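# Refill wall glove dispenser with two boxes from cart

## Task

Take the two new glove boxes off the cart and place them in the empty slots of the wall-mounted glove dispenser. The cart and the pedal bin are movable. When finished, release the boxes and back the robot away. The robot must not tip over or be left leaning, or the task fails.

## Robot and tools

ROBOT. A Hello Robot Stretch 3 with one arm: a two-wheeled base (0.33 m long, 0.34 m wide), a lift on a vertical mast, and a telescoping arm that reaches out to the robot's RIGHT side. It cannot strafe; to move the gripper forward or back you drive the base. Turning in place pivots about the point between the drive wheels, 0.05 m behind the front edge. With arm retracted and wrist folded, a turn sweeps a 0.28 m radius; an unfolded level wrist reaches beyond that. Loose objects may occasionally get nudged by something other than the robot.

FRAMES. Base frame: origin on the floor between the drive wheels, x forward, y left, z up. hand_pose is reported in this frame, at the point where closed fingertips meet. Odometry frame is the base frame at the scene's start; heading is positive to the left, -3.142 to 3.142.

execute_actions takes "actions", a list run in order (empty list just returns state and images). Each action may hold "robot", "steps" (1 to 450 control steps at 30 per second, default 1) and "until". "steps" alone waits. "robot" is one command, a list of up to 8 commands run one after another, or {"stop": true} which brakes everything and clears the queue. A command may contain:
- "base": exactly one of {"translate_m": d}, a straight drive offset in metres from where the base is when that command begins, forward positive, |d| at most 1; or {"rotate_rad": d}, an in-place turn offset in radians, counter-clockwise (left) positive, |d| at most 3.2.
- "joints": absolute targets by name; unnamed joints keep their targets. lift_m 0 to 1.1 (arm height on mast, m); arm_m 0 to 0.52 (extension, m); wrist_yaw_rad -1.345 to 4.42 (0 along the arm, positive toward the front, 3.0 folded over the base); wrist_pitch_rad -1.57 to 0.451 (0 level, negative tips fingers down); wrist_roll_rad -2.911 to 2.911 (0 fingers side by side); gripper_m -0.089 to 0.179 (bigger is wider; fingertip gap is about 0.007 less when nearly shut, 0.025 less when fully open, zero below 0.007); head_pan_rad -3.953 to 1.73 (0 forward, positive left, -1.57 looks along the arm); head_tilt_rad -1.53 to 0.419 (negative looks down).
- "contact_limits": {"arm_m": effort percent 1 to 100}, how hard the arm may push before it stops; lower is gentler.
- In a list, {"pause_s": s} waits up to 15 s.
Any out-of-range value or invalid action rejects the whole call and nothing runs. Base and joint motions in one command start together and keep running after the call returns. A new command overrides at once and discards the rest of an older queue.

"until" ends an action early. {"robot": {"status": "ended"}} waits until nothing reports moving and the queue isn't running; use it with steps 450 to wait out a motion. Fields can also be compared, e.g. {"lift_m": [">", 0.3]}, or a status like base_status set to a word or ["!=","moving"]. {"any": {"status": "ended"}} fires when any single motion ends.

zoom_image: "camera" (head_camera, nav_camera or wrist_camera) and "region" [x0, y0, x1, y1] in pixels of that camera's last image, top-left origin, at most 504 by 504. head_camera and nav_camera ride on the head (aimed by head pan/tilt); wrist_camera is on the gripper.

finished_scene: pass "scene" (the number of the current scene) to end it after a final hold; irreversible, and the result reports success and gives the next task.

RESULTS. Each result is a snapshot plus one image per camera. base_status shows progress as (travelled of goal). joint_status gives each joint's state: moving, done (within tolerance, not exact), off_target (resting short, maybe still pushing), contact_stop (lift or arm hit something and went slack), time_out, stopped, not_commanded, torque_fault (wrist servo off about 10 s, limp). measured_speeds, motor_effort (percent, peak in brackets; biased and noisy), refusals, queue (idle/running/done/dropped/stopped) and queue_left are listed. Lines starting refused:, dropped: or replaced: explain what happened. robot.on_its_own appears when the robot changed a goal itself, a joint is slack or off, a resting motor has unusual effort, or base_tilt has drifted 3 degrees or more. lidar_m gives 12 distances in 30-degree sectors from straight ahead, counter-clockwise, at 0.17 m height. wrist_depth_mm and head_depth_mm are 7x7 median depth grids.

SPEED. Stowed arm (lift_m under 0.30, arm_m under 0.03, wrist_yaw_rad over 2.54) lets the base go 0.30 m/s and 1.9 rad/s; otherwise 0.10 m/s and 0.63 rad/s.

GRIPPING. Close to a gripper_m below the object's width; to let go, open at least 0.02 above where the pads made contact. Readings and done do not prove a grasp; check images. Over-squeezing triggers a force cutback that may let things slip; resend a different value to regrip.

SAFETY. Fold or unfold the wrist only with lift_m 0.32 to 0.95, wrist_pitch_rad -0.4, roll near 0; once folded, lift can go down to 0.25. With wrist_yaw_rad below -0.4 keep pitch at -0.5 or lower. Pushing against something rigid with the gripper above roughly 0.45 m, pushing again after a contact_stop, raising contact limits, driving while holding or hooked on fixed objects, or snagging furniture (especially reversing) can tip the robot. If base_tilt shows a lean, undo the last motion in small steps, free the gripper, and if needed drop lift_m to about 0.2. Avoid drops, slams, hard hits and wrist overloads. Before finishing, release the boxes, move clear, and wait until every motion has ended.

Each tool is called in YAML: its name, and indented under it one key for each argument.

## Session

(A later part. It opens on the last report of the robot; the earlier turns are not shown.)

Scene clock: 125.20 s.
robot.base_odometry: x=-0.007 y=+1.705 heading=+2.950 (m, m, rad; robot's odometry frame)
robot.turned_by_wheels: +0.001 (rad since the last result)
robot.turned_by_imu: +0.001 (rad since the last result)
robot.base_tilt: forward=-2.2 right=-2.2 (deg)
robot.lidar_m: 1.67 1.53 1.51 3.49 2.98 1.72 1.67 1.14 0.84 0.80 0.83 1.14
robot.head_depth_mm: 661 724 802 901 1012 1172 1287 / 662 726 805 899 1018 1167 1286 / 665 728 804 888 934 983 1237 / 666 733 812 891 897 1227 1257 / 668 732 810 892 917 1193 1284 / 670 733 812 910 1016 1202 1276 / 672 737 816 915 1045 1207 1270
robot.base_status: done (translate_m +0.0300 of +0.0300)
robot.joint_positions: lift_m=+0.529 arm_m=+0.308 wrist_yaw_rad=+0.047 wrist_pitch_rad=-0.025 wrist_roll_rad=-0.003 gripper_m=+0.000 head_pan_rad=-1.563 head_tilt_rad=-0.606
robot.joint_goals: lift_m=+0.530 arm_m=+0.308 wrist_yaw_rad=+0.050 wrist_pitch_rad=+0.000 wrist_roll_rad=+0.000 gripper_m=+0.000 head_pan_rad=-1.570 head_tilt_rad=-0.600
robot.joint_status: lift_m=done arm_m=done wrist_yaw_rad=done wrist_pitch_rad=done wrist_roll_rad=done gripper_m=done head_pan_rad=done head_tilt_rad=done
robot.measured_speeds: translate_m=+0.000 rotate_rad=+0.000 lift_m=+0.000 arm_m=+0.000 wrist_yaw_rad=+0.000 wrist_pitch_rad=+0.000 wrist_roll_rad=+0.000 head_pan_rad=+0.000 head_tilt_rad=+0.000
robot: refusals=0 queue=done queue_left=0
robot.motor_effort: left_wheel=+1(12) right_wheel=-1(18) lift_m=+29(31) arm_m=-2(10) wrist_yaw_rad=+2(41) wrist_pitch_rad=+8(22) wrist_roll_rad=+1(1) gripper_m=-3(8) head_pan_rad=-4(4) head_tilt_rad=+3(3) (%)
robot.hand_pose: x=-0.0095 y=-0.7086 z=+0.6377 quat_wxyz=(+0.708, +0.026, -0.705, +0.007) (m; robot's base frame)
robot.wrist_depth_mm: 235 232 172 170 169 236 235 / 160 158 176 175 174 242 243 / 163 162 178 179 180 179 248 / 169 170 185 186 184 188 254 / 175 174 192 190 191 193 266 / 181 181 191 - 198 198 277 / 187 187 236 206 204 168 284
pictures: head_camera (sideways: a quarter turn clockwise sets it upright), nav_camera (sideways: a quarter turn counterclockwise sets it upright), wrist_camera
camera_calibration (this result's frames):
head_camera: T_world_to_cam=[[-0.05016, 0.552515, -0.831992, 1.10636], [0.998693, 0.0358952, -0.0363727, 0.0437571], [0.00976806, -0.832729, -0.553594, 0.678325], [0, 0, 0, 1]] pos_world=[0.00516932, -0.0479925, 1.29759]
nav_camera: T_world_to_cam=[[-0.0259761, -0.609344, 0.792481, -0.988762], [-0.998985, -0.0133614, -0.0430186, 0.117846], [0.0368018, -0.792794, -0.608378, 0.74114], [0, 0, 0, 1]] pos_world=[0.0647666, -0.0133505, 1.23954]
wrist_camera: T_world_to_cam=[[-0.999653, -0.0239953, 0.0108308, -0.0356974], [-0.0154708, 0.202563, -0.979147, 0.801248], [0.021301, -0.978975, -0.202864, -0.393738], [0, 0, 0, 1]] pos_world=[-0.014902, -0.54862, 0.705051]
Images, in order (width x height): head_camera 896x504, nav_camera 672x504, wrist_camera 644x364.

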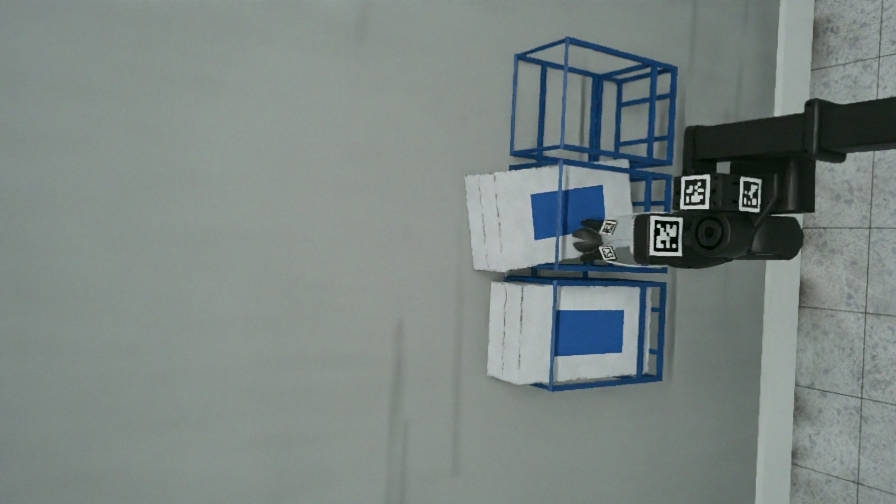

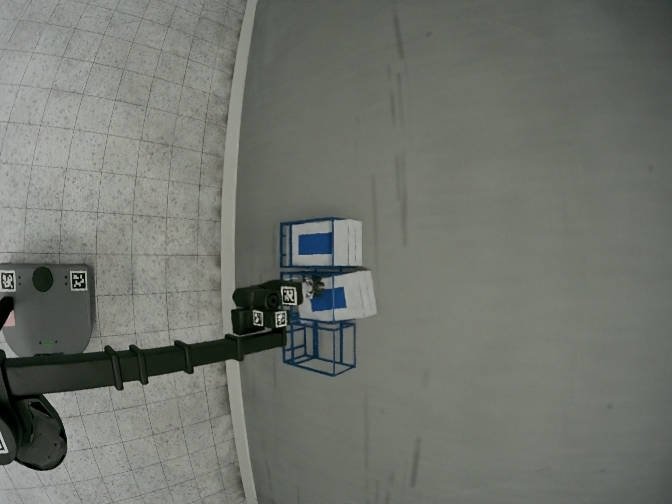

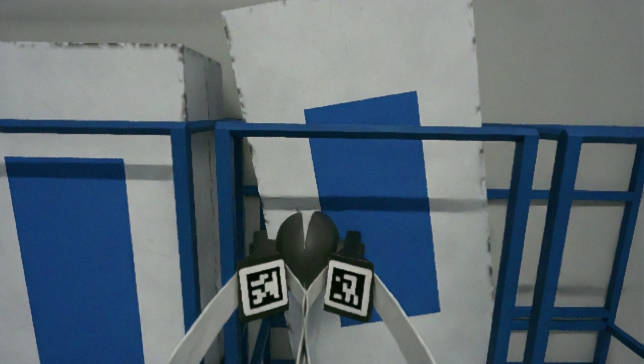

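execute_actions:
  actions:
    - {"robot":[{"joints":{"arm_m":0.1,"wrist_yaw_rad":0.0}},{"joints":{"lift_m":0.70,"gripper_m":0.179}},{"joints":{"arm_m":0.345}}],"steps":300,"until":{"robot":{"status":"ended"}}}

Scene clock: 133.33 s.
robot.base_odometry: x=-0.007 y=+1.705 heading=+2.950 (m, m, rad; robot's odometry frame)
robot.turned_by_wheels: +0.000 (rad since the last result)
robot.turned_by_imu: -0.002 (rad since the last result)
robot.base_tilt: forward=-2.2 right=-2.2 (deg)
robot.lidar_m: 1.66 1.53 1.51 3.51 2.97 1.72 1.66 1.14 0.83 0.80 0.83 1.14
robot.head_depth_mm: 662 724 803 893 1016 1172 1280 / 664 728 804 900 1001 - 1282 / 665 730 805 889 - 1204 1283 / 668 731 811 891 927 1192 1278 / 669 731 810 896 917 1203 1286 / 670 734 815 914 1018 1206 1275 / 670 736 816 915 1038 1211 1267
robot.base_status: done (translate_m +0.0300 of +0.0300)
robot.joint_positions: lift_m=+0.699 arm_m=+0.345 wrist_yaw_rad=+0.002 wrist_pitch_rad=-0.023 wrist_roll_rad=-0.003 gripper_m=+0.179 head_pan_rad=-1.563 head_tilt_rad=-0.606
robot.joint_goals: lift_m=+0.700 arm_m=+0.345 wrist_yaw_rad=+0.000 wrist_pitch_rad=+0.000 wrist_roll_rad=+0.000 gripper_m=+0.179 head_pan_rad=-1.570 head_tilt_rad=-0.600
robot.joint_status: lift_m=done arm_m=done wrist_yaw_rad=done wrist_pitch_rad=done wrist_roll_rad=done gripper_m=done head_pan_rad=done head_tilt_rad=done
robot.measured_speeds: translate_m=+0.000 rotate_rad=+0.000 lift_m=+0.000 arm_m=+0.000 wrist_yaw_rad=+0.000 wrist_pitch_rad=+0.000 wrist_roll_rad=+0.000 head_pan_rad=+0.000 head_tilt_rad=+0.000
robot: refusals=0 queue=done queue_left=0
robot.motor_effort: left_wheel=+1(1) right_wheel=-1(1) lift_m=+29(30) arm_m=+4(3) wrist_yaw_rad=+0(3) wrist_pitch_rad=+7(8) wrist_roll_rad=+1(1) gripper_m=+1(85) head_pan_rad=-5(4) head_tilt_rad=+3(4) (%)
robot.hand_pose: x=-0.0210 y=-0.7453 z=+0.8083 quat_wxyz=(+0.708, +0.009, -0.706, -0.008) (m; robot's base frame)
robot.wrist_depth_mm: 195 196 200 203 205 206 210 / 200 202 205 209 211 215 218 / 206 208 212 215 217 219 225 / 212 215 219 221 224 228 231 / 218 223 225 228 232 234 237 / - 228 231 218 237 244 245 / 200 210 182 167 168 252 254
pictures: head_camera (sideways: a quarter turn clockwise sets it upright), nav_camera (sideways: a quarter turn counterclockwise sets it upright), wrist_camera
camera_calibration (this result's frames):
head_camera: T_world_to_cam=[[-0.0501477, 0.552514, -0.831994, 1.10637], [0.998694, 0.035873, -0.0363728, 0.0437573], [0.00974961, -0.832732, -0.553591, 0.678321], [0, 0, 0, 1]] pos_world=[0.00516826, -0.0479925, 1.29759]
nav_camera: T_world_to_cam=[[-0.0259896, -0.60934, 0.792483, -0.988765], [-0.998985, -0.0133394, -0.0430186, 0.117846], [0.0367842, -0.792797, -0.608375, 0.741136], [0, 0, 0, 1]] pos_world=[0.0647663, -0.0133521, 1.23954]
wrist_camera: T_world_to_cam=[[-0.999724, 0.0208536, 0.0107824, -0.0164129], [-0.00637333, 0.200956, -0.97958, 0.974853], [-0.0225945, -0.979378, -0.200768, -0.397695], [0, 0, 0, 1]] pos_world=[-0.019181, -0.585054, 0.875279]
Images, in order (width x height): head_camera 896x504, nav_camera 672x504, wrist_camera 644x364.

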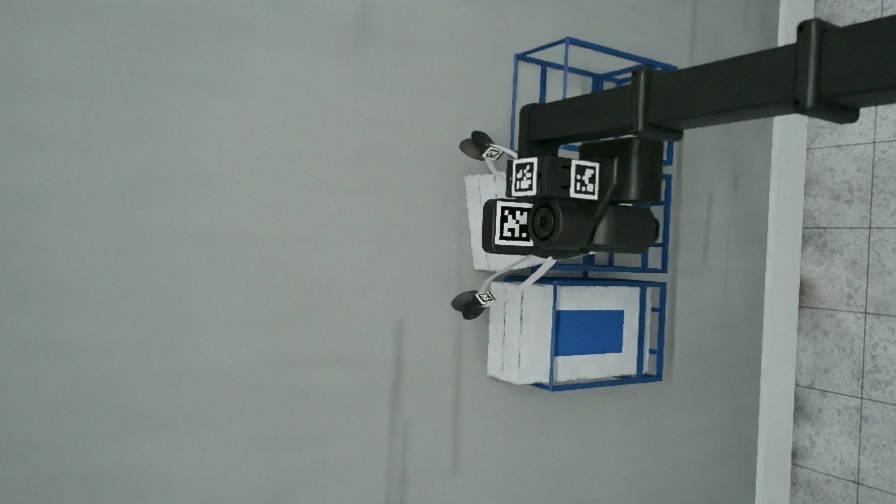

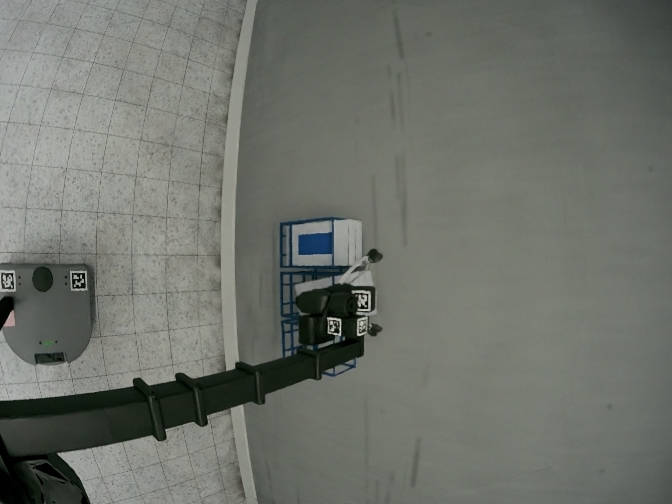

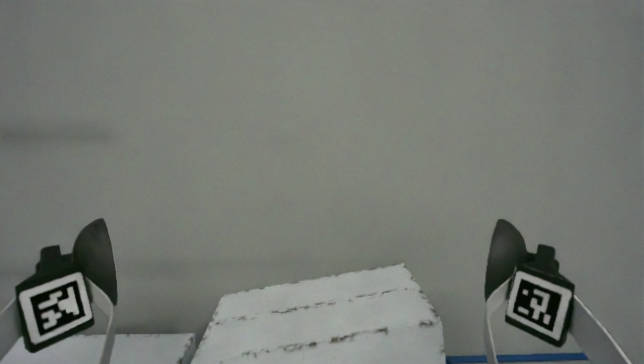

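execute_actions:
  actions:
    - {"robot":[{"joints":{"lift_m":0.678}},{"base":{"translate_m":-0.06}}],"steps":300,"until":{"robot":{"status":"ended"}}}

Scene clock: 136.70 s.
robot.base_odometry: x=+0.052 y=+1.693 heading=+2.950 (m, m, rad; robot's odometry frame)
robot.turned_by_wheels: +0.000 (rad since the last result)
robot.turned_by_imu: -0.001 (rad since the last result)
robot.base_tilt: forward=-2.2 right=-2.2 (deg)
robot.lidar_m: 1.72 1.55 1.58 3.49 2.89 1.66 1.61 1.14 0.84 0.80 0.83 1.14
robot.head_depth_mm: 661 726 801 894 1020 1179 1289 / 663 725 808 903 984 - 1289 / 665 729 806 897 - 1210 1284 / 666 729 807 888 934 1201 1280 / 669 733 813 896 959 1203 1281 / 671 733 816 899 914 1205 1274 / 673 738 813 913 1042 1210 1274
robot.base_status: done (translate_m -0.0600 of -0.0600)
robot.joint_positions: lift_m=+0.679 arm_m=+0.345 wrist_yaw_rad=+0.002 wrist_pitch_rad=-0.023 wrist_roll_rad=-0.003 gripper_m=+0.179 head_pan_rad=-1.563 head_tilt_rad=-0.606
robot.joint_goals: lift_m=+0.678 arm_m=+0.345 wrist_yaw_rad=+0.000 wrist_pitch_rad=+0.000 wrist_roll_rad=+0.000 gripper_m=+0.179 head_pan_rad=-1.570 head_tilt_rad=-0.600
robot.joint_status: lift_m=done arm_m=done wrist_yaw_rad=done wrist_pitch_rad=done wrist_roll_rad=done gripper_m=done head_pan_rad=done head_tilt_rad=done
robot.measured_speeds: translate_m=+0.000 rotate_rad=+0.000 lift_m=+0.000 arm_m=+0.000 wrist_yaw_rad=+0.000 wrist_pitch_rad=+0.000 wrist_roll_rad=+0.000 head_pan_rad=+0.000 head_tilt_rad=+0.000
robot: refusals=0 queue=done queue_left=0
robot.motor_effort: left_wheel=+1(3) right_wheel=-1(5) lift_m=+12(28) arm_m=+3(4) wrist_yaw_rad=-1(1) wrist_pitch_rad=+8(8) wrist_roll_rad=+1(1) gripper_m=+1(0) head_pan_rad=-5(5) head_tilt_rad=+3(3) (%)
robot.hand_pose: x=-0.0210 y=-0.7453 z=+0.7873 quat_wxyz=(+0.708, +0.009, -0.706, -0.008) (m; robot's base frame)
robot.wrist_depth_mm: 195 195 200 202 205 206 210 / 201 203 204 207 211 214 216 / 207 210 213 214 217 220 224 / 214 216 218 222 226 227 231 / 219 221 222 228 232 233 238 / - 185 170 183 237 242 246 / 160 160 161 165 246 252 256
pictures: head_camera (sideways: a quarter turn clockwise sets it upright), nav_camera (sideways: a quarter turn counterclockwise sets it upright), wrist_camera
camera_calibration (this result's frames):
head_camera: T_world_to_cam=[[-0.0501477, 0.552514, -0.831994, 1.10637], [0.998694, 0.0358728, -0.0363728, 0.0437573], [0.00974952, -0.832732, -0.553591, 0.678321], [0, 0, 0, 1]] pos_world=[0.00516825, -0.0479925, 1.29759]
nav_camera: T_world_to_cam=[[-0.0259897, -0.60934, 0.792483, -0.988765], [-0.998985, -0.0133393, -0.0430186, 0.117846], [0.0367841, -0.792797, -0.608375, 0.741136], [0, 0, 0, 1]] pos_world=[0.0647663, -0.0133521, 1.23954]
wrist_camera: T_world_to_cam=[[-0.999724, 0.0208545, 0.0107809, -0.0161849], [-0.00637322, 0.200891, -0.979593, 0.954275], [-0.0225947, -0.979392, -0.200702, -0.40197], [0, 0, 0, 1]] pos_world=[-0.019181, -0.585053, 0.854299]
Images, in order (width x height): head_camera 896x504, nav_camera 672x504, wrist_camera 644x364.

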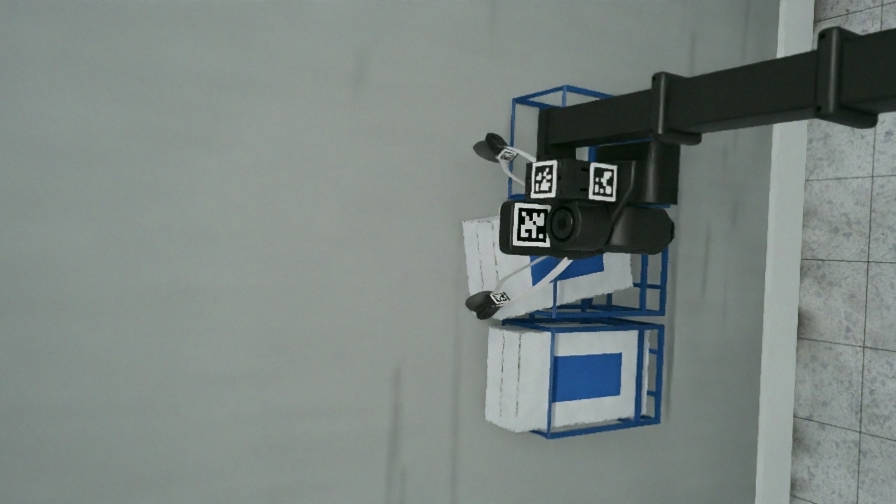

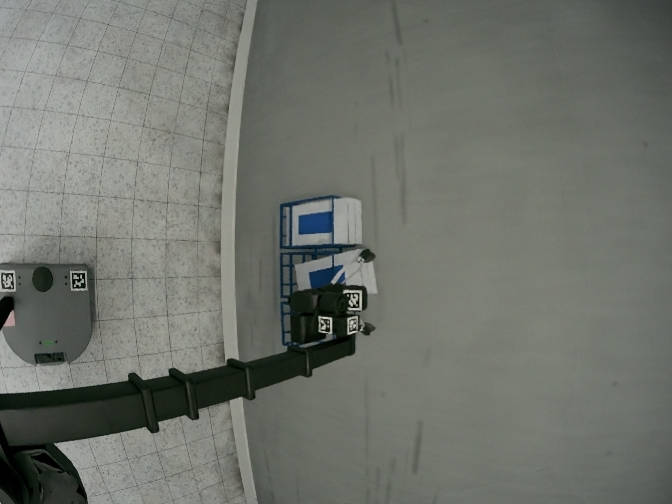

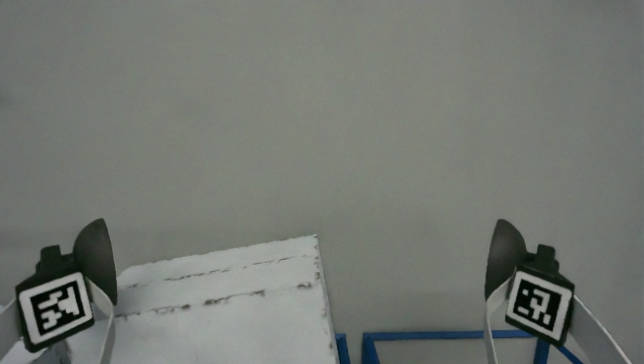

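execute_actions:
  actions:
    - {"robot":[{"base":{"translate_m":0.012}},{"joints":{"lift_m":0.665,"arm_m":0.355}},{"base":{"translate_m":-0.045}}],"steps":300,"until":{"robot":{"status":"ended"}}}

Scene clock: 140.03 s.
robot.base_odometry: x=+0.085 y=+1.687 heading=+2.950 (m, m, rad; robot's odometry frame)
robot.turned_by_wheels: +0.000 (rad since the last result)
robot.turned_by_imu: +0.000 (rad since the last result)
robot.base_tilt: forward=-2.2 right=-2.2 (deg)
robot.lidar_m: 1.76 1.57 1.62 3.49 2.84 1.63 1.57 1.14 0.83 0.80 0.83 1.14
robot.head_depth_mm: 660 725 803 899 1009 1178 1292 / 664 727 806 901 1005 - - / 664 731 807 905 - 1209 1279 / 665 732 810 897 930 1204 1287 / 670 732 813 894 919 1196 1278 / 672 734 814 897 923 1201 1278 / 672 740 819 920 1022 1212 1273
robot.base_status: done (translate_m -0.0450 of -0.0450)
robot.joint_positions: lift_m=+0.666 arm_m=+0.355 wrist_yaw_rad=+0.016 wrist_pitch_rad=+0.001 wrist_roll_rad=+0.009 gripper_m=+0.179 head_pan_rad=-1.563 head_tilt_rad=-0.606
robot.joint_goals: lift_m=+0.665 arm_m=+0.355 wrist_yaw_rad=+0.000 wrist_pitch_rad=+0.000 wrist_roll_rad=+0.000 gripper_m=+0.179 head_pan_rad=-1.570 head_tilt_rad=-0.600
robot.joint_status: lift_m=done arm_m=done wrist_yaw_rad=done wrist_pitch_rad=done wrist_roll_rad=done gripper_m=done head_pan_rad=done head_tilt_rad=done
robot.measured_speeds: translate_m=+0.000 rotate_rad=+0.000 lift_m=+0.000 arm_m=+0.000 wrist_yaw_rad=+0.000 wrist_pitch_rad=+0.000 wrist_roll_rad=+0.000 head_pan_rad=+0.000 head_tilt_rad=+0.000
robot: refusals=0 queue=done queue_left=0
robot.motor_effort: left_wheel=+6(8) right_wheel=-8(7) lift_m=+12(12) arm_m=+3(5) wrist_yaw_rad=-12(12) wrist_pitch_rad=+0(8) wrist_roll_rad=-4(4) gripper_m=+0(1) head_pan_rad=-5(5) head_tilt_rad=+3(3) (%)
robot.hand_pose: x=-0.0174 y=-0.7558 z=+0.7803 quat_wxyz=(+0.704, +0.006, -0.710, +0.006) (m; robot's base frame)
robot.wrist_depth_mm: 189 192 192 196 196 198 200 / 193 197 198 200 201 203 205 / 199 201 202 206 207 209 211 / 204 206 209 212 214 214 216 / 211 210 213 217 221 220 224 / - 160 149 223 226 226 230 / 145 145 147 228 231 233 239
pictures: head_camera (sideways: a quarter turn clockwise sets it upright), nav_camera (sideways: a quarter turn counterclockwise sets it upright), wrist_camera
camera_calibration (this result's frames):
head_camera: T_world_to_cam=[[-0.0501477, 0.552514, -0.831994, 1.10637], [0.998694, 0.0358728, -0.0363728, 0.0437573], [0.00974952, -0.832732, -0.553591, 0.678321], [0, 0, 0, 1]] pos_world=[0.00516825, -0.0479925, 1.29759]
nav_camera: T_world_to_cam=[[-0.0259897, -0.60934, 0.792483, -0.988765], [-0.998985, -0.0133393, -0.0430186, 0.117846], [0.0367841, -0.792797, -0.608375, 0.741136], [0, 0, 0, 1]] pos_world=[0.0647663, -0.0133521, 1.23954]
wrist_camera: T_world_to_cam=[[-0.999974, 0.00691723, -0.00221988, -0.0126482], [0.00341645, 0.178103, -0.984006, 0.935958], [-0.00641122, -0.983987, -0.178122, -0.434475], [0, 0, 0, 1]] pos_world=[-0.018631, -0.594128, 0.84357]
Images, in order (width x height): head_camera 896x504, nav_camera 672x504, wrist_camera 644x364.

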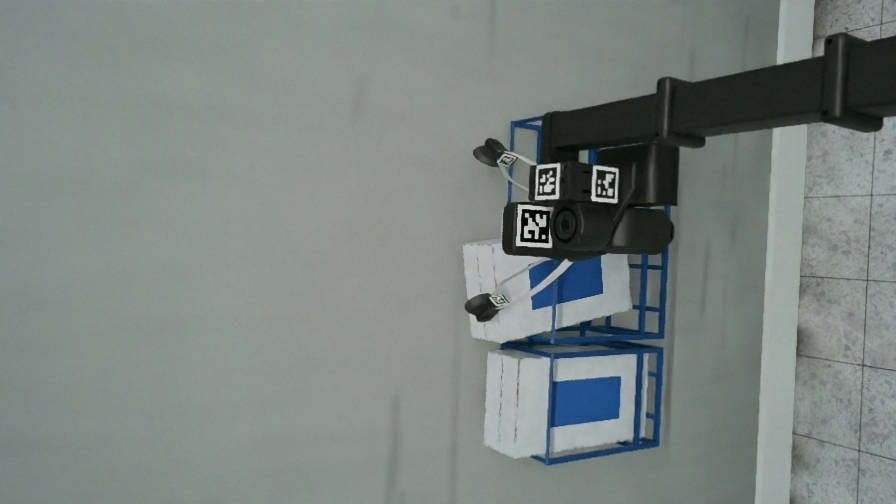

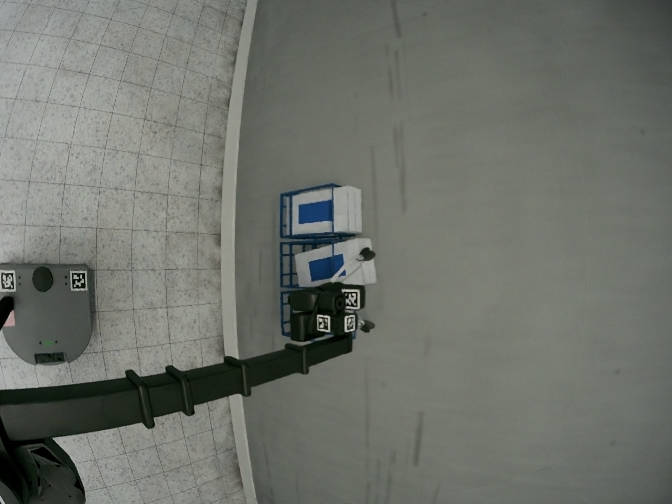

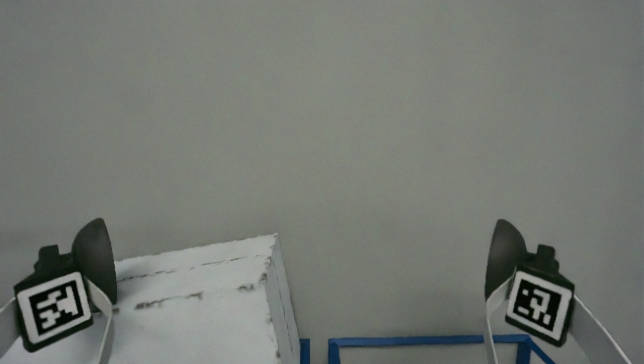

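execute_actions:
  actions:
    - {"robot":[{"joints":{"lift_m":0.72}},{"joints":{"arm_m":0.05}},{"joints":{"lift_m":0.98,"wrist_pitch_rad":-1.5,"wrist_roll_rad":1.57,"gripper_m":0.125},"base":{"translate_m":0.045}},{"joints":{"arm_m":0.4,"head_tilt_rad":-0.45,"head_pan_rad":-1.57}}],"steps":450,"until":{"robot":{"status":"ended"}}}

Scene clock: 151.67 s.
robot.base_odometry: x=+0.041 y=+1.695 heading=+2.950 (m, m, rad; robot's odometry frame)
robot.turned_by_wheels: +0.000 (rad since the last result)
robot.turned_by_imu: -0.004 (rad since the last result)
robot.base_tilt: forward=-2.2 right=-2.2 (deg)
robot.lidar_m: 1.71 1.54 1.56 3.49 2.90 1.67 1.62 1.14 0.84 0.80 0.83 1.14
robot.head_depth_mm: 661 709 746 - 906 995 1105 / 664 708 742 836 905 985 1106 / 666 713 - - 910 982 1109 / 666 714 764 826 873 913 1111 / 669 714 772 835 889 916 1121 / 669 714 771 840 899 891 1120 / 671 720 778 839 921 1012 1133
robot.base_status: done (translate_m +0.0450 of +0.0450)
robot.joint_positions: lift_m=+0.979 arm_m=+0.400 wrist_yaw_rad=+0.001 wrist_pitch_rad=-1.494 wrist_roll_rad=+1.567 gripper_m=+0.125 head_pan_rad=-1.563 head_tilt_rad=-0.458
robot.joint_goals: lift_m=+0.980 arm_m=+0.400 wrist_yaw_rad=+0.000 wrist_pitch_rad=-1.500 wrist_roll_rad=+1.570 gripper_m=+0.125 head_pan_rad=-1.570 head_tilt_rad=-0.450
robot.joint_status: lift_m=done arm_m=done wrist_yaw_rad=done wrist_pitch_rad=done wrist_roll_rad=done gripper_m=done head_pan_rad=done head_tilt_rad=done
robot.measured_speeds: translate_m=+0.000 rotate_rad=+0.000 lift_m=+0.000 arm_m=+0.000 wrist_yaw_rad=+0.000 wrist_pitch_rad=+0.000 wrist_roll_rad=+0.000 head_pan_rad=+0.000 head_tilt_rad=+0.000
robot: refusals=0 queue=done queue_left=0
robot.motor_effort: left_wheel=+2(6) right_wheel=-1(8) lift_m=+29(30) arm_m=+3(2) wrist_yaw_rad=-1(12) wrist_pitch_rad=-2(8) wrist_roll_rad=+1(3) gripper_m=+0(85) head_pan_rad=-4(5) head_tilt_rad=+5(22) (%)
robot.hand_pose: x=-0.0215 y=-0.5401 z=+0.8608 quat_wxyz=(+0.002, +0.001, -0.734, -0.680) (m; robot's base frame)
robot.wrist_depth_mm: 329 438 842 - 995 957 935 / 332 444 861 - 981 - 966 / 329 412 887 - - - - / 265 337 789 - - - - / 276 325 783 - - - - / 287 - 897 - - - - / 323 328 882 - - - -
pictures: head_camera (sideways: a quarter turn clockwise sets it upright), nav_camera (sideways: a quarter turn counterclockwise sets it upright), wrist_camera
camera_calibration (this result's frames):
head_camera: T_world_to_cam=[[-0.0491225, 0.424005, -0.904327, 1.2007], [0.99874, 0.0301311, -0.0401236, 0.0486475], [0.0102358, -0.905159, -0.424951, 0.510937], [0, 0, 0, 1]] pos_world=[0.00516514, -0.0480877, 1.3049]
nav_camera: T_world_to_cam=[[-0.0269797, -0.486029, 0.873526, -1.09443], [-0.998938, -0.0195313, -0.0417204, 0.116163], [0.0373384, -0.873724, -0.484987, 0.5806], [0, 0, 0, 1]] pos_world=[0.064834, -0.0223717, 1.24244]
wrist_camera: T_world_to_cam=[[-0.0113033, 0.998501, -0.0535625, 0.582887], [0.984172, 0.020583, 0.176014, -0.0857326], [0.176853, -0.0507252, -0.982929, 0.992951], [0, 0, 0, 1]] pos_world=[-0.0846416, -0.529881, 1.02231]
Images, in order (width x height): head_camera 896x504, nav_camera 672x504, wrist_camera 644x364.

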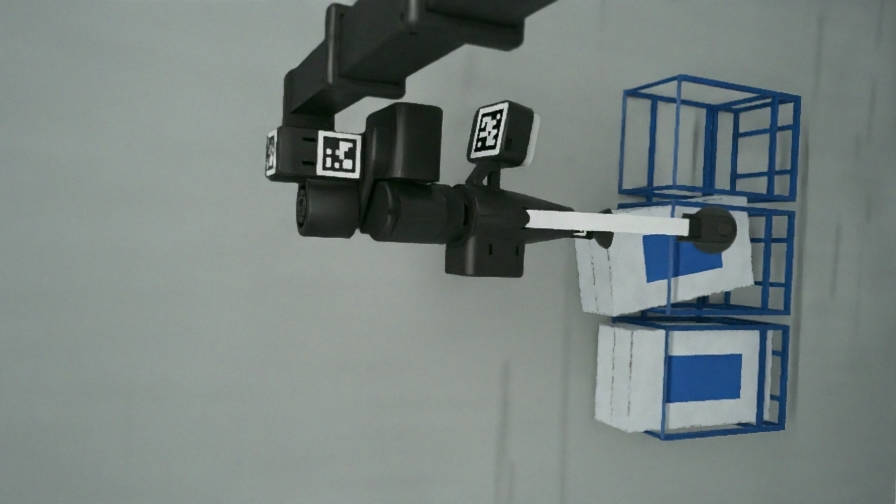

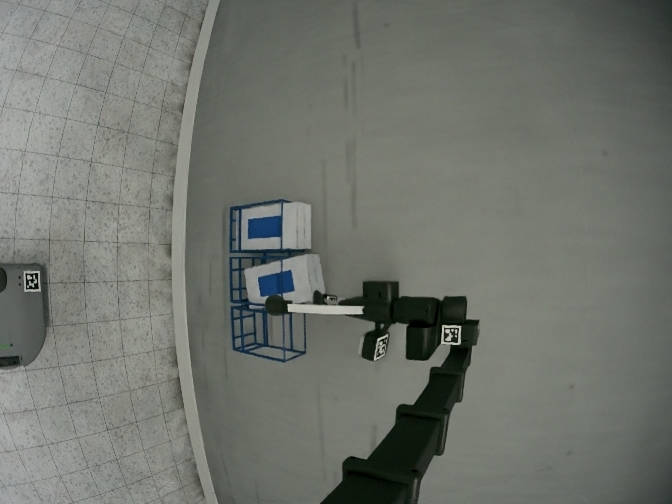

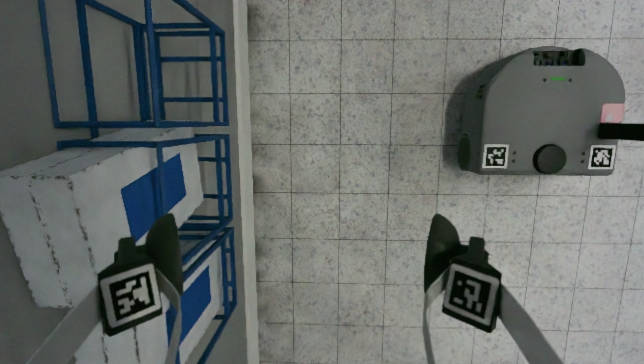

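execute_actions:
  actions:
    - {"robot":[{"joints":{"arm_m":0.0}},{"base":{"rotate_rad":-0.7}},{"base":{"translate_m":0.25}},{"base":{"rotate_rad":0.7}},{"base":{"translate_m":-0.19}},{"joints":{"arm_m":0.3,"head_tilt_rad":-0.7}}],"steps":450,"until":{"robot":{"status":"ended"}}}
    - {"steps":300,"until":{"robot":{"status":"ended"}}}

Scene clock: 169.67 s.
robot.base_odometry: x=+0.070 y=+1.854 heading=+2.950 (m, m, rad; robot's odometry frame)
robot.turned_by_wheels: +0.000 (rad since the last result)
robot.turned_by_imu: -0.005 (rad since the last result)
robot.base_tilt: forward=-2.2 right=-2.2 (deg)
robot.lidar_m: 1.71 1.76 1.65 3.65 2.91 1.68 1.64 0.91 0.67 0.64 0.67 0.91
robot.head_depth_mm: 525 - 671 751 871 1047 1210 / 522 - - 780 881 1002 1201 / 531 - - 771 849 1001 1210 / 532 591 653 765 762 1075 1208 / 534 591 666 767 804 1079 1212 / 535 594 669 769 781 1084 1211 / 537 599 673 771 883 1092 1210
robot.base_status: done (translate_m -0.1900 of -0.1900)
robot.joint_positions: lift_m=+0.979 arm_m=+0.300 wrist_yaw_rad=+0.001 wrist_pitch_rad=-1.494 wrist_roll_rad=+1.568 gripper_m=+0.125 head_pan_rad=-1.563 head_tilt_rad=-0.691
robot.joint_goals: lift_m=+0.980 arm_m=+0.300 wrist_yaw_rad=+0.000 wrist_pitch_rad=-1.500 wrist_roll_rad=+1.570 gripper_m=+0.125 head_pan_rad=-1.570 head_tilt_rad=-0.700
robot.joint_status: lift_m=done arm_m=done wrist_yaw_rad=done wrist_pitch_rad=done wrist_roll_rad=done gripper_m=done head_pan_rad=done head_tilt_rad=done
robot.measured_speeds: translate_m=+0.000 rotate_rad=+0.000 lift_m=+0.000 arm_m=+0.000 wrist_yaw_rad=+0.000 wrist_pitch_rad=+0.000 wrist_roll_rad=+0.000 head_pan_rad=+0.000 head_tilt_rad=+0.000
robot: refusals=0 queue=done queue_left=0
robot.motor_effort: left_wheel=-2(7) right_wheel=+2(5) lift_m=+29(29) arm_m=+3(7) wrist_yaw_rad=+0(1) wrist_pitch_rad=-2(2) wrist_roll_rad=+1(1) gripper_m=+1(1) head_pan_rad=-4(5) head_tilt_rad=-6(30) (%)
robot.hand_pose: x=-0.0215 y=-0.4399 z=+0.8608 quat_wxyz=(+0.002, +0.001, -0.733, -0.680) (m; robot's base frame)
robot.wrist_depth_mm: 261 356 552 979 1000 955 930 / 261 365 508 - 950 - 990 / 263 330 477 - - - 985 / 257 259 459 - - - 994 / 262 270 465 - - - - / 262 - 404 - - - - / 250 326 374 - - - -
pictures: head_camera (sideways: a quarter turn clockwise sets it upright), nav_camera (sideways: a quarter turn counterclockwise sets it upright), wrist_camera
camera_calibration (this result's frames):
head_camera: T_world_to_cam=[[-0.0505871, 0.621753, -0.781578, 1.04064], [0.998677, 0.0387329, -0.0338263, 0.0404382], [0.00924116, -0.782255, -0.622889, 0.768477], [0, 0, 0, 1]] pos_world=[0.0051568, -0.0474433, 1.29339]
nav_camera: T_world_to_cam=[[-0.025586, -0.674977, 0.737395, -0.916964], [-0.999015, -0.00948194, -0.043343, 0.118263], [0.0362474, -0.737778, -0.674069, 0.826594], [0, 0, 0, 1]] pos_world=[0.0647234, -0.00796486, 1.23847]
wrist_camera: T_world_to_cam=[[-0.0110779, 0.998543, -0.0528134, 0.482217], [0.984175, 0.0202294, 0.176042, -0.0879753], [0.176853, -0.0500274, -0.982965, 0.998377], [0, 0, 0, 1]] pos_world=[-0.0846414, -0.429789, 1.02232]
Images, in order (width x height): head_camera 896x504, nav_camera 672x504, wrist_camera 644x364.

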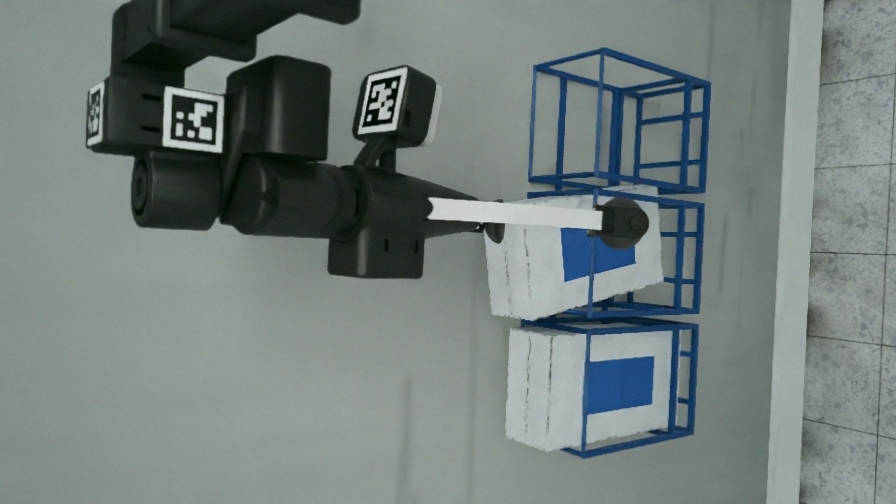

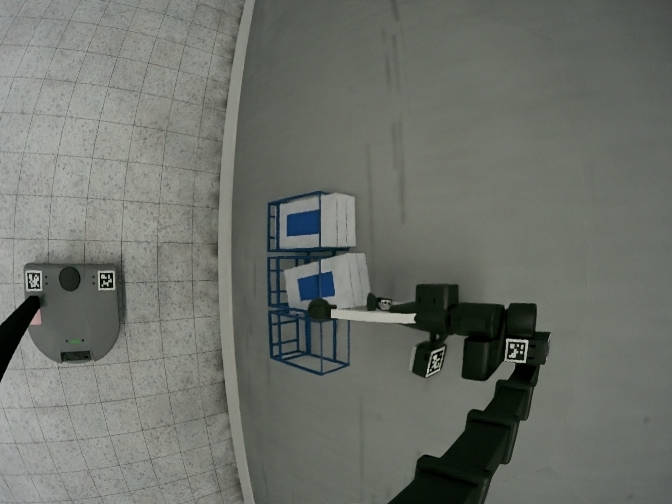

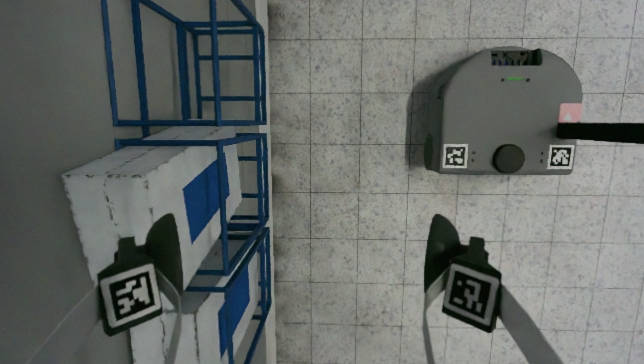

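execute_actions:
  actions:
    - {"robot":[{"base":{"translate_m":0.03},"joints":{"arm_m":0.435,"gripper_m":0.115,"wrist_pitch_rad":-1.57}},{"joints":{"lift_m":0.93}}],"steps":450,"until":{"robot":{"status":"ended"}}}

Scene clock: 173.23 s.
robot.base_odometry: x=+0.041 y=+1.859 heading=+2.950 (m, m, rad; robot's odometry frame)
robot.turned_by_wheels: +0.000 (rad since the last result)
robot.turned_by_imu: -0.001 (rad since the last result)
robot.base_tilt: forward=-2.2 right=-2.2 (deg)
robot.lidar_m: 1.68 1.74 1.64 3.65 2.95 1.71 1.68 0.91 0.67 0.64 0.67 0.91
robot.head_depth_mm: 526 567 - 768 875 1049 1199 / 528 - 662 756 884 1004 1204 / 530 - - 756 780 1003 1207 / 533 589 649 762 782 1075 1207 / 533 593 665 767 788 1078 1212 / 536 596 670 765 776 1085 1208 / 537 597 672 776 902 1089 1205
robot.base_status: done (translate_m +0.0300 of +0.0300)
robot.joint_positions: lift_m=+0.931 arm_m=+0.435 wrist_yaw_rad=+0.001 wrist_pitch_rad=-1.562 wrist_roll_rad=+1.568 gripper_m=+0.115 head_pan_rad=-1.563 head_tilt_rad=-0.691
robot.joint_goals: lift_m=+0.930 arm_m=+0.435 wrist_yaw_rad=+0.000 wrist_pitch_rad=-1.570 wrist_roll_rad=+1.570 gripper_m=+0.115 head_pan_rad=-1.570 head_tilt_rad=-0.700
robot.joint_status: lift_m=done arm_m=done wrist_yaw_rad=done wrist_pitch_rad=done wrist_roll_rad=done gripper_m=done head_pan_rad=done head_tilt_rad=done
robot.measured_speeds: translate_m=+0.000 rotate_rad=+0.000 lift_m=+0.000 arm_m=+0.000 wrist_yaw_rad=+0.000 wrist_pitch_rad=+0.000 wrist_roll_rad=+0.000 head_pan_rad=+0.000 head_tilt_rad=+0.000
robot: refusals=0 queue=done queue_left=0
robot.motor_effort: left_wheel=-2(4) right_wheel=+2(6) lift_m=+12(30) arm_m=+2(2) wrist_yaw_rad=-1(0) wrist_pitch_rad=-3(2) wrist_roll_rad=+1(1) gripper_m=+0(50) head_pan_rad=-5(6) head_tilt_rad=-6(6) (%)
robot.hand_pose: x=-0.0216 y=-0.5575 z=+0.8128 quat_wxyz=(+0.002, +0.001, -0.710, -0.704) (m; robot's base frame)
robot.wrist_depth_mm: 123 169 355 913 930 963 949 / 123 170 357 989 954 - 979 / 123 169 211 471 - - - / 123 170 199 - - - - / 123 157 212 453 - - - / 122 - 227 292 - - - / - 169 261 - - - -
pictures: head_camera (sideways: a quarter turn clockwise sets it upright), nav_camera (sideways: a quarter turn counterclockwise sets it upright), wrist_camera
camera_calibration (this result's frames):
head_camera: T_world_to_cam=[[-0.0505848, 0.621762, -0.781571, 1.04063], [0.998677, 0.0387295, -0.033826, 0.0404377], [0.00923812, -0.782248, -0.622899, 0.768489], [0, 0, 0, 1]] pos_world=[0.00515662, -0.0474432, 1.29339]
nav_camera: T_world_to_cam=[[-0.0255885, -0.674985, 0.737387, -0.916954], [-0.999015, -0.00947761, -0.043343, 0.118263], [0.0362446, -0.73777, -0.674078, 0.826606], [0, 0, 0, 1]] pos_world=[0.0647234, -0.00796433, 1.23847]
wrist_camera: T_world_to_cam=[[-0.0110145, 0.99983, 0.014784, 0.542909], [0.984192, 0.00822628, 0.176913, -0.0845102], [0.176762, 0.0164989, -0.984115, 0.983263], [0, 0, 0, 1]] pos_world=[-0.084649, -0.558345, 0.974569]
Images, in order (width x height): head_camera 896x504, nav_camera 672x504, wrist_camera 644x364.

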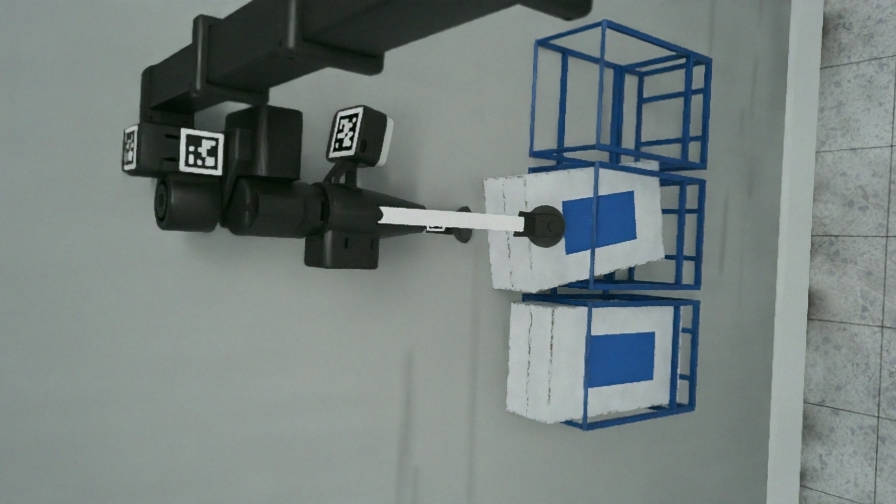

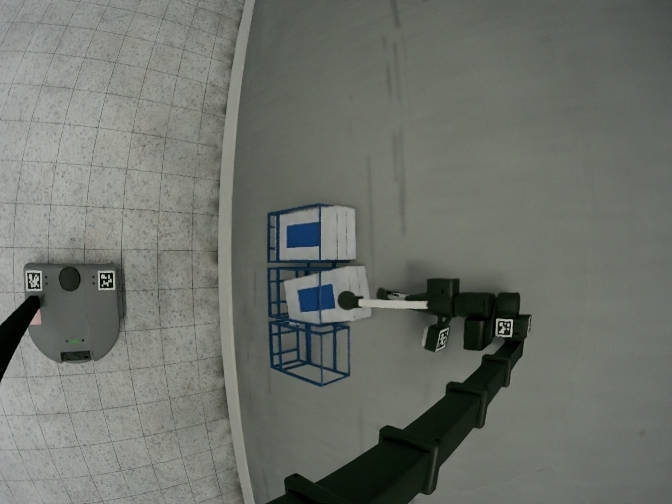

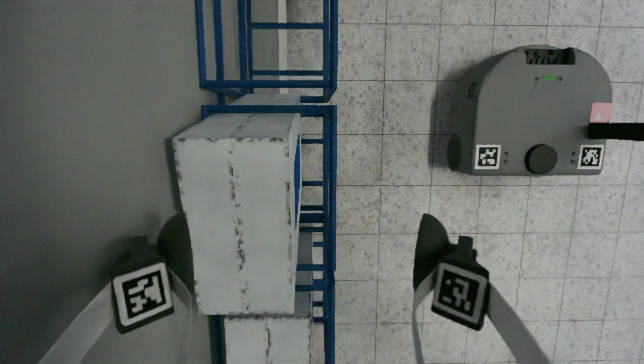

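execute_actions:
  actions:
    - {"robot":[{"base":{"translate_m":-0.03},"joints":{"gripper_m":0.0}},{"joints":{"arm_m":0.475}},{"joints":{"lift_m":0.89}}],"steps":450,"until":{"robot":{"status":"ended"}}}

Scene clock: 177.23 s.
robot.base_odometry: x=+0.070 y=+1.854 heading=+2.950 (m, m, rad; robot's odometry frame)
robot.turned_by_wheels: +0.000 (rad since the last result)
robot.turned_by_imu: -0.001 (rad since the last result)
robot.base_tilt: forward=-2.3 right=-2.3 (deg)
robot.lidar_m: 1.71 1.75 1.66 3.65 2.91 1.68 1.64 0.91 0.67 0.64 0.67 0.91
robot.head_depth_mm: 528 584 - - 862 1052 1204 / 528 570 672 756 885 1001 1204 / 531 565 - 762 825 1034 1209 / 534 593 655 761 768 1070 1210 / 536 595 669 766 806 1079 1209 / 536 596 671 772 776 1082 1199 / 539 596 674 774 882 1088 1210
robot.base_status: done (translate_m -0.0300 of -0.0300)
robot.joint_positions: lift_m=+0.900 arm_m=+0.475 wrist_yaw_rad=+0.001 wrist_pitch_rad=-1.575 wrist_roll_rad=+1.568 gripper_m=+0.000 head_pan_rad=-1.563 head_tilt_rad=-0.691
robot.joint_goals: lift_m=+0.900 arm_m=+0.475 wrist_yaw_rad=+0.000 wrist_pitch_rad=-1.570 wrist_roll_rad=+1.570 gripper_m=+0.000 head_pan_rad=-1.570 head_tilt_rad=-0.700
robot.joint_status: lift_m=contact_stop arm_m=done wrist_yaw_rad=done wrist_pitch_rad=done wrist_roll_rad=done gripper_m=done head_pan_rad=done head_tilt_rad=done
robot.measured_speeds: translate_m=+0.000 rotate_rad=+0.000 lift_m=+0.001 arm_m=+0.000 wrist_yaw_rad=+0.000 wrist_pitch_rad=-0.048 wrist_roll_rad=+0.000 head_pan_rad=+0.000 head_tilt_rad=+0.000
robot: refusals=0 queue=dropped queue_left=0
robot.on_its_own: lift_m is slack since a contact_stop, until your next command for it (your +0.890 is given up)
robot.motor_effort: left_wheel=-1(5) right_wheel=+1(3) lift_m=+12(12) arm_m=+4(3) wrist_yaw_rad=-1(1) wrist_pitch_rad=+3(3) wrist_roll_rad=+1(1) gripper_m=-2(82) head_pan_rad=-5(5) head_tilt_rad=-6(6) (%)
robot.hand_pose: x=-0.0216 y=-0.5942 z=+0.7823 quat_wxyz=(+0.002, +0.001, -0.705, -0.709) (m; robot's base frame)
robot.wrist_depth_mm: - 98 208 588 914 940 921 / - 98 210 913 931 - - / - 98 208 292 929 - - / - 98 179 198 - 999 - / - 98 175 177 994 - - / - 97 157 - - - - / - 97 207 206 - - -
pictures: head_camera (sideways: a quarter turn clockwise sets it upright), nav_camera (sideways: a quarter turn counterclockwise sets it upright), wrist_camera
camera_calibration (this result's frames):
head_camera: T_world_to_cam=[[-0.0505848, 0.621845, -0.781505, 1.04055], [0.998677, 0.038732, -0.0338227, 0.0404334], [0.00923678, -0.782182, -0.622981, 0.768597], [0, 0, 0, 1]] pos_world=[0.00515656, -0.0474423, 1.29338]
nav_camera: T_world_to_cam=[[-0.0255887, -0.675064, 0.737316, -0.916861], [-0.999015, -0.00947195, -0.0433432, 0.118264], [0.0362432, -0.737699, -0.674156, 0.826708], [0, 0, 0, 1]] pos_world=[0.0647234, -0.00795767, 1.23847]
wrist_camera: T_world_to_cam=[[-0.0110045, 0.999559, 0.0275892, 0.569891], [0.984195, 0.00595031, 0.176987, -0.0802269], [0.176745, 0.0291008, -0.983826, 0.961165], [0, 0, 0, 1]] pos_world=[-0.0846504, -0.597133, 0.944096]
Images, in order (width x height): head_camera 896x504, nav_camera 672x504, wrist_camera 644x364.

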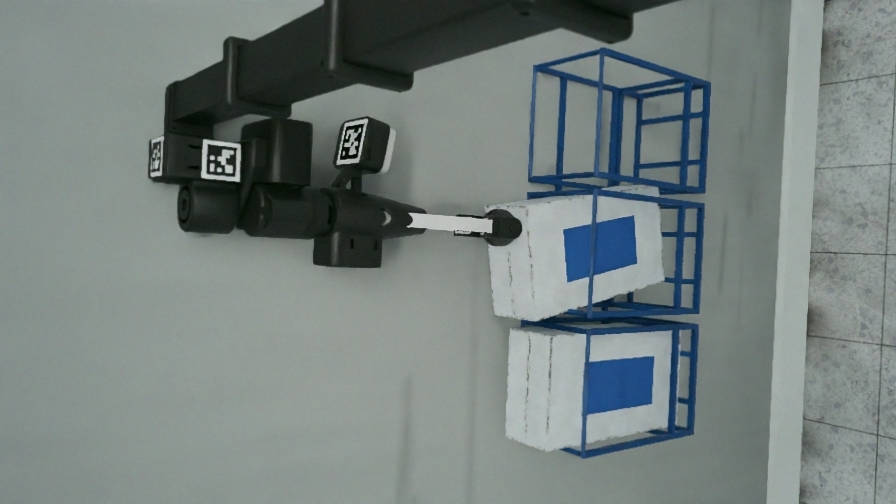

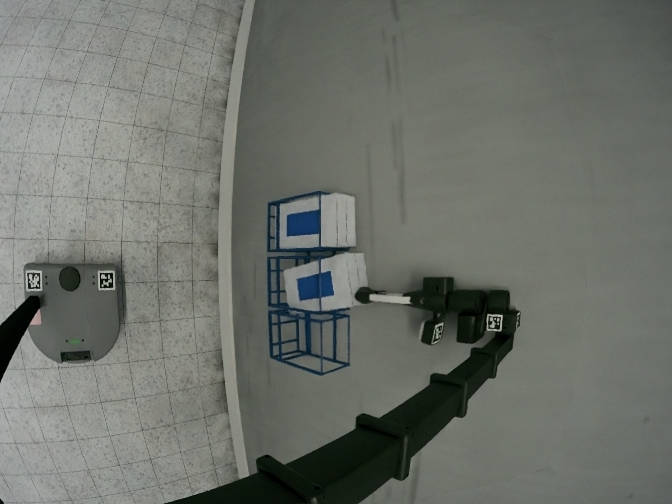

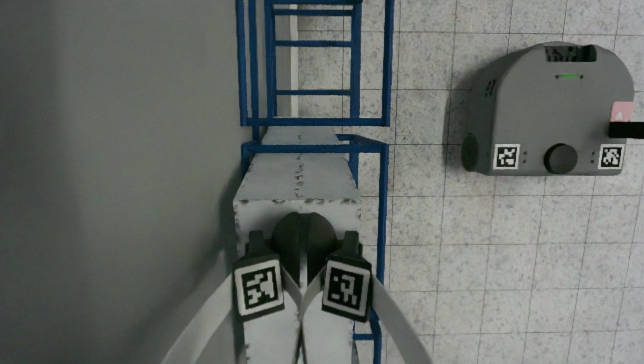

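In contact on top near right end. Drag backward.

execute_actions:
  actions:
    - {"robot":{"base":{"translate_m":-0.04}},"steps":100,"until":{"robot":{"base_status":["!=","moving"]}}}
    - {"steps":5}

Scene clock: 178.97 s.
robot.base_odometry: x=+0.109 y=+1.846 heading=+2.950 (m, m, rad; robot's odometry frame)
robot.turned_by_wheels: +0.000 (rad since the last result)
robot.turned_by_imu: +0.047 (rad since the last result)
robot.base_tilt: forward=-2.3 right=-2.5 (deg)
robot.lidar_m: 1.74 1.68 1.69 3.64 2.73 1.63 1.61 0.87 0.66 0.64 0.68 0.96
robot.head_depth_mm: 527 576 - - 845 1030 1191 / 529 570 672 755 873 1038 1203 / 534 570 - 759 838 1004 1199 / 538 598 660 767 774 1072 1211 / 542 603 681 776 787 1095 1216 / 546 607 684 787 785 1105 1213 / 551 613 690 791 909 1128 1220
robot.base_status: done (translate_m -0.0400 of -0.0400)
robot.joint_positions: lift_m=+0.903 arm_m=+0.474 wrist_yaw_rad=-0.005 wrist_pitch_rad=-1.578 wrist_roll_rad=+1.568 gripper_m=+0.000 head_pan_rad=-1.563 head_tilt_rad=-0.692
robot.joint_goals: lift_m=+0.903 arm_m=+0.475 wrist_yaw_rad=+0.000 wrist_pitch_rad=-1.570 wrist_roll_rad=+1.570 gripper_m=+0.000 head_pan_rad=-1.570 head_tilt_rad=-0.700
robot.joint_status: lift_m=contact_stop arm_m=done wrist_yaw_rad=done wrist_pitch_rad=done wrist_roll_rad=done gripper_m=done head_pan_rad=done head_tilt_rad=done
robot.measured_speeds: translate_m=+0.000 rotate_rad=+0.000 lift_m=+0.000 arm_m=+0.000 wrist_yaw_rad=+0.000 wrist_pitch_rad=+0.000 wrist_roll_rad=+0.000 head_pan_rad=+0.000 head_tilt_rad=+0.000
robot: refusals=0 queue=done queue_left=0
robot.on_its_own: lift_m is slack since a contact_stop, until your next command for it (your +0.890 is given up)
robot.motor_effort: left_wheel=-4(21) right_wheel=+0(33) lift_m=+21(21) arm_m=+7(7) wrist_yaw_rad=+4(7) wrist_pitch_rad=+3(4) wrist_roll_rad=+1(1) gripper_m=-2(2) head_pan_rad=-4(5) head_tilt_rad=-6(6) (%)
robot.hand_pose: x=-0.0214 y=-0.5930 z=+0.7853 quat_wxyz=(+0.000, -0.001, -0.704, -0.710) (m; robot's base frame)
robot.wrist_depth_mm: - 99 208 422 918 925 916 / - 101 215 940 943 - - / - 101 218 319 937 - - / - 103 191 204 996 - - / - 104 178 178 - - - / - 105 174 - - - - / - 106 208 208 - - -
pictures: head_camera (sideways: a quarter turn clockwise sets it upright), nav_camera (sideways: a quarter turn counterclockwise sets it upright), wrist_camera
camera_calibration (this result's frames):
head_camera: T_world_to_cam=[[-0.0505846, 0.6219, -0.781461, 1.04049], [0.998677, 0.0387334, -0.0338205, 0.0404306], [0.0092357, -0.782138, -0.623037, 0.768669], [0, 0, 0, 1]] pos_world=[0.00515651, -0.0474417, 1.29338]
nav_camera: T_world_to_cam=[[-0.0255889, -0.675116, 0.737268, -0.916798], [-0.999015, -0.00946794, -0.0433433, 0.118264], [0.0362422, -0.737651, -0.674209, 0.826775], [0, 0, 0, 1]] pos_world=[0.0647233, -0.00795325, 1.23847]
wrist_camera: T_world_to_cam=[[-0.0042797, 0.999517, 0.0307701, 0.566212], [0.98421, -0.0012348, 0.177001, -0.0852007], [0.176953, 0.0310418, -0.98373, 0.965085], [0, 0, 0, 1]] pos_world=[-0.0844962, -0.596002, 0.947041]
Images, in order (width x height): head_camera 896x504, nav_camera 672x504, wrist_camera 644x364.

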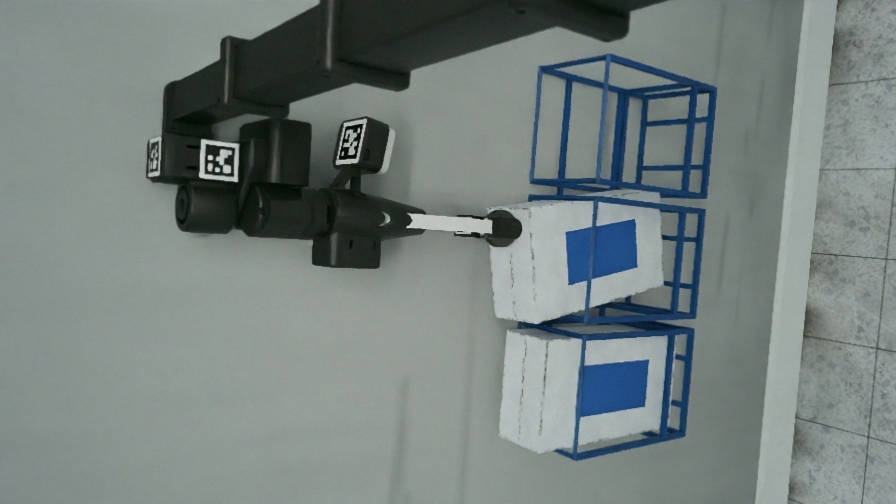

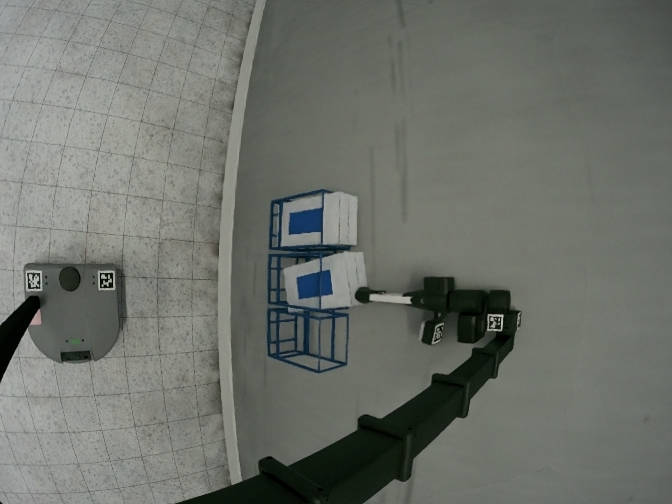

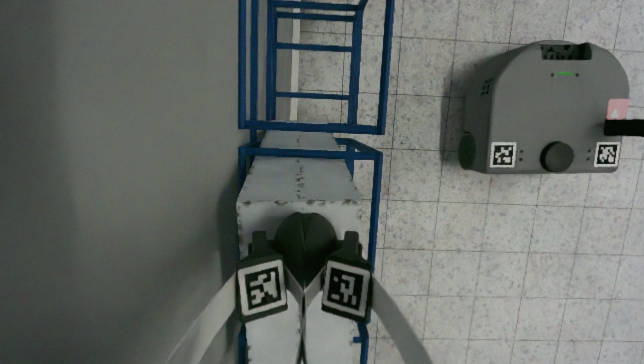

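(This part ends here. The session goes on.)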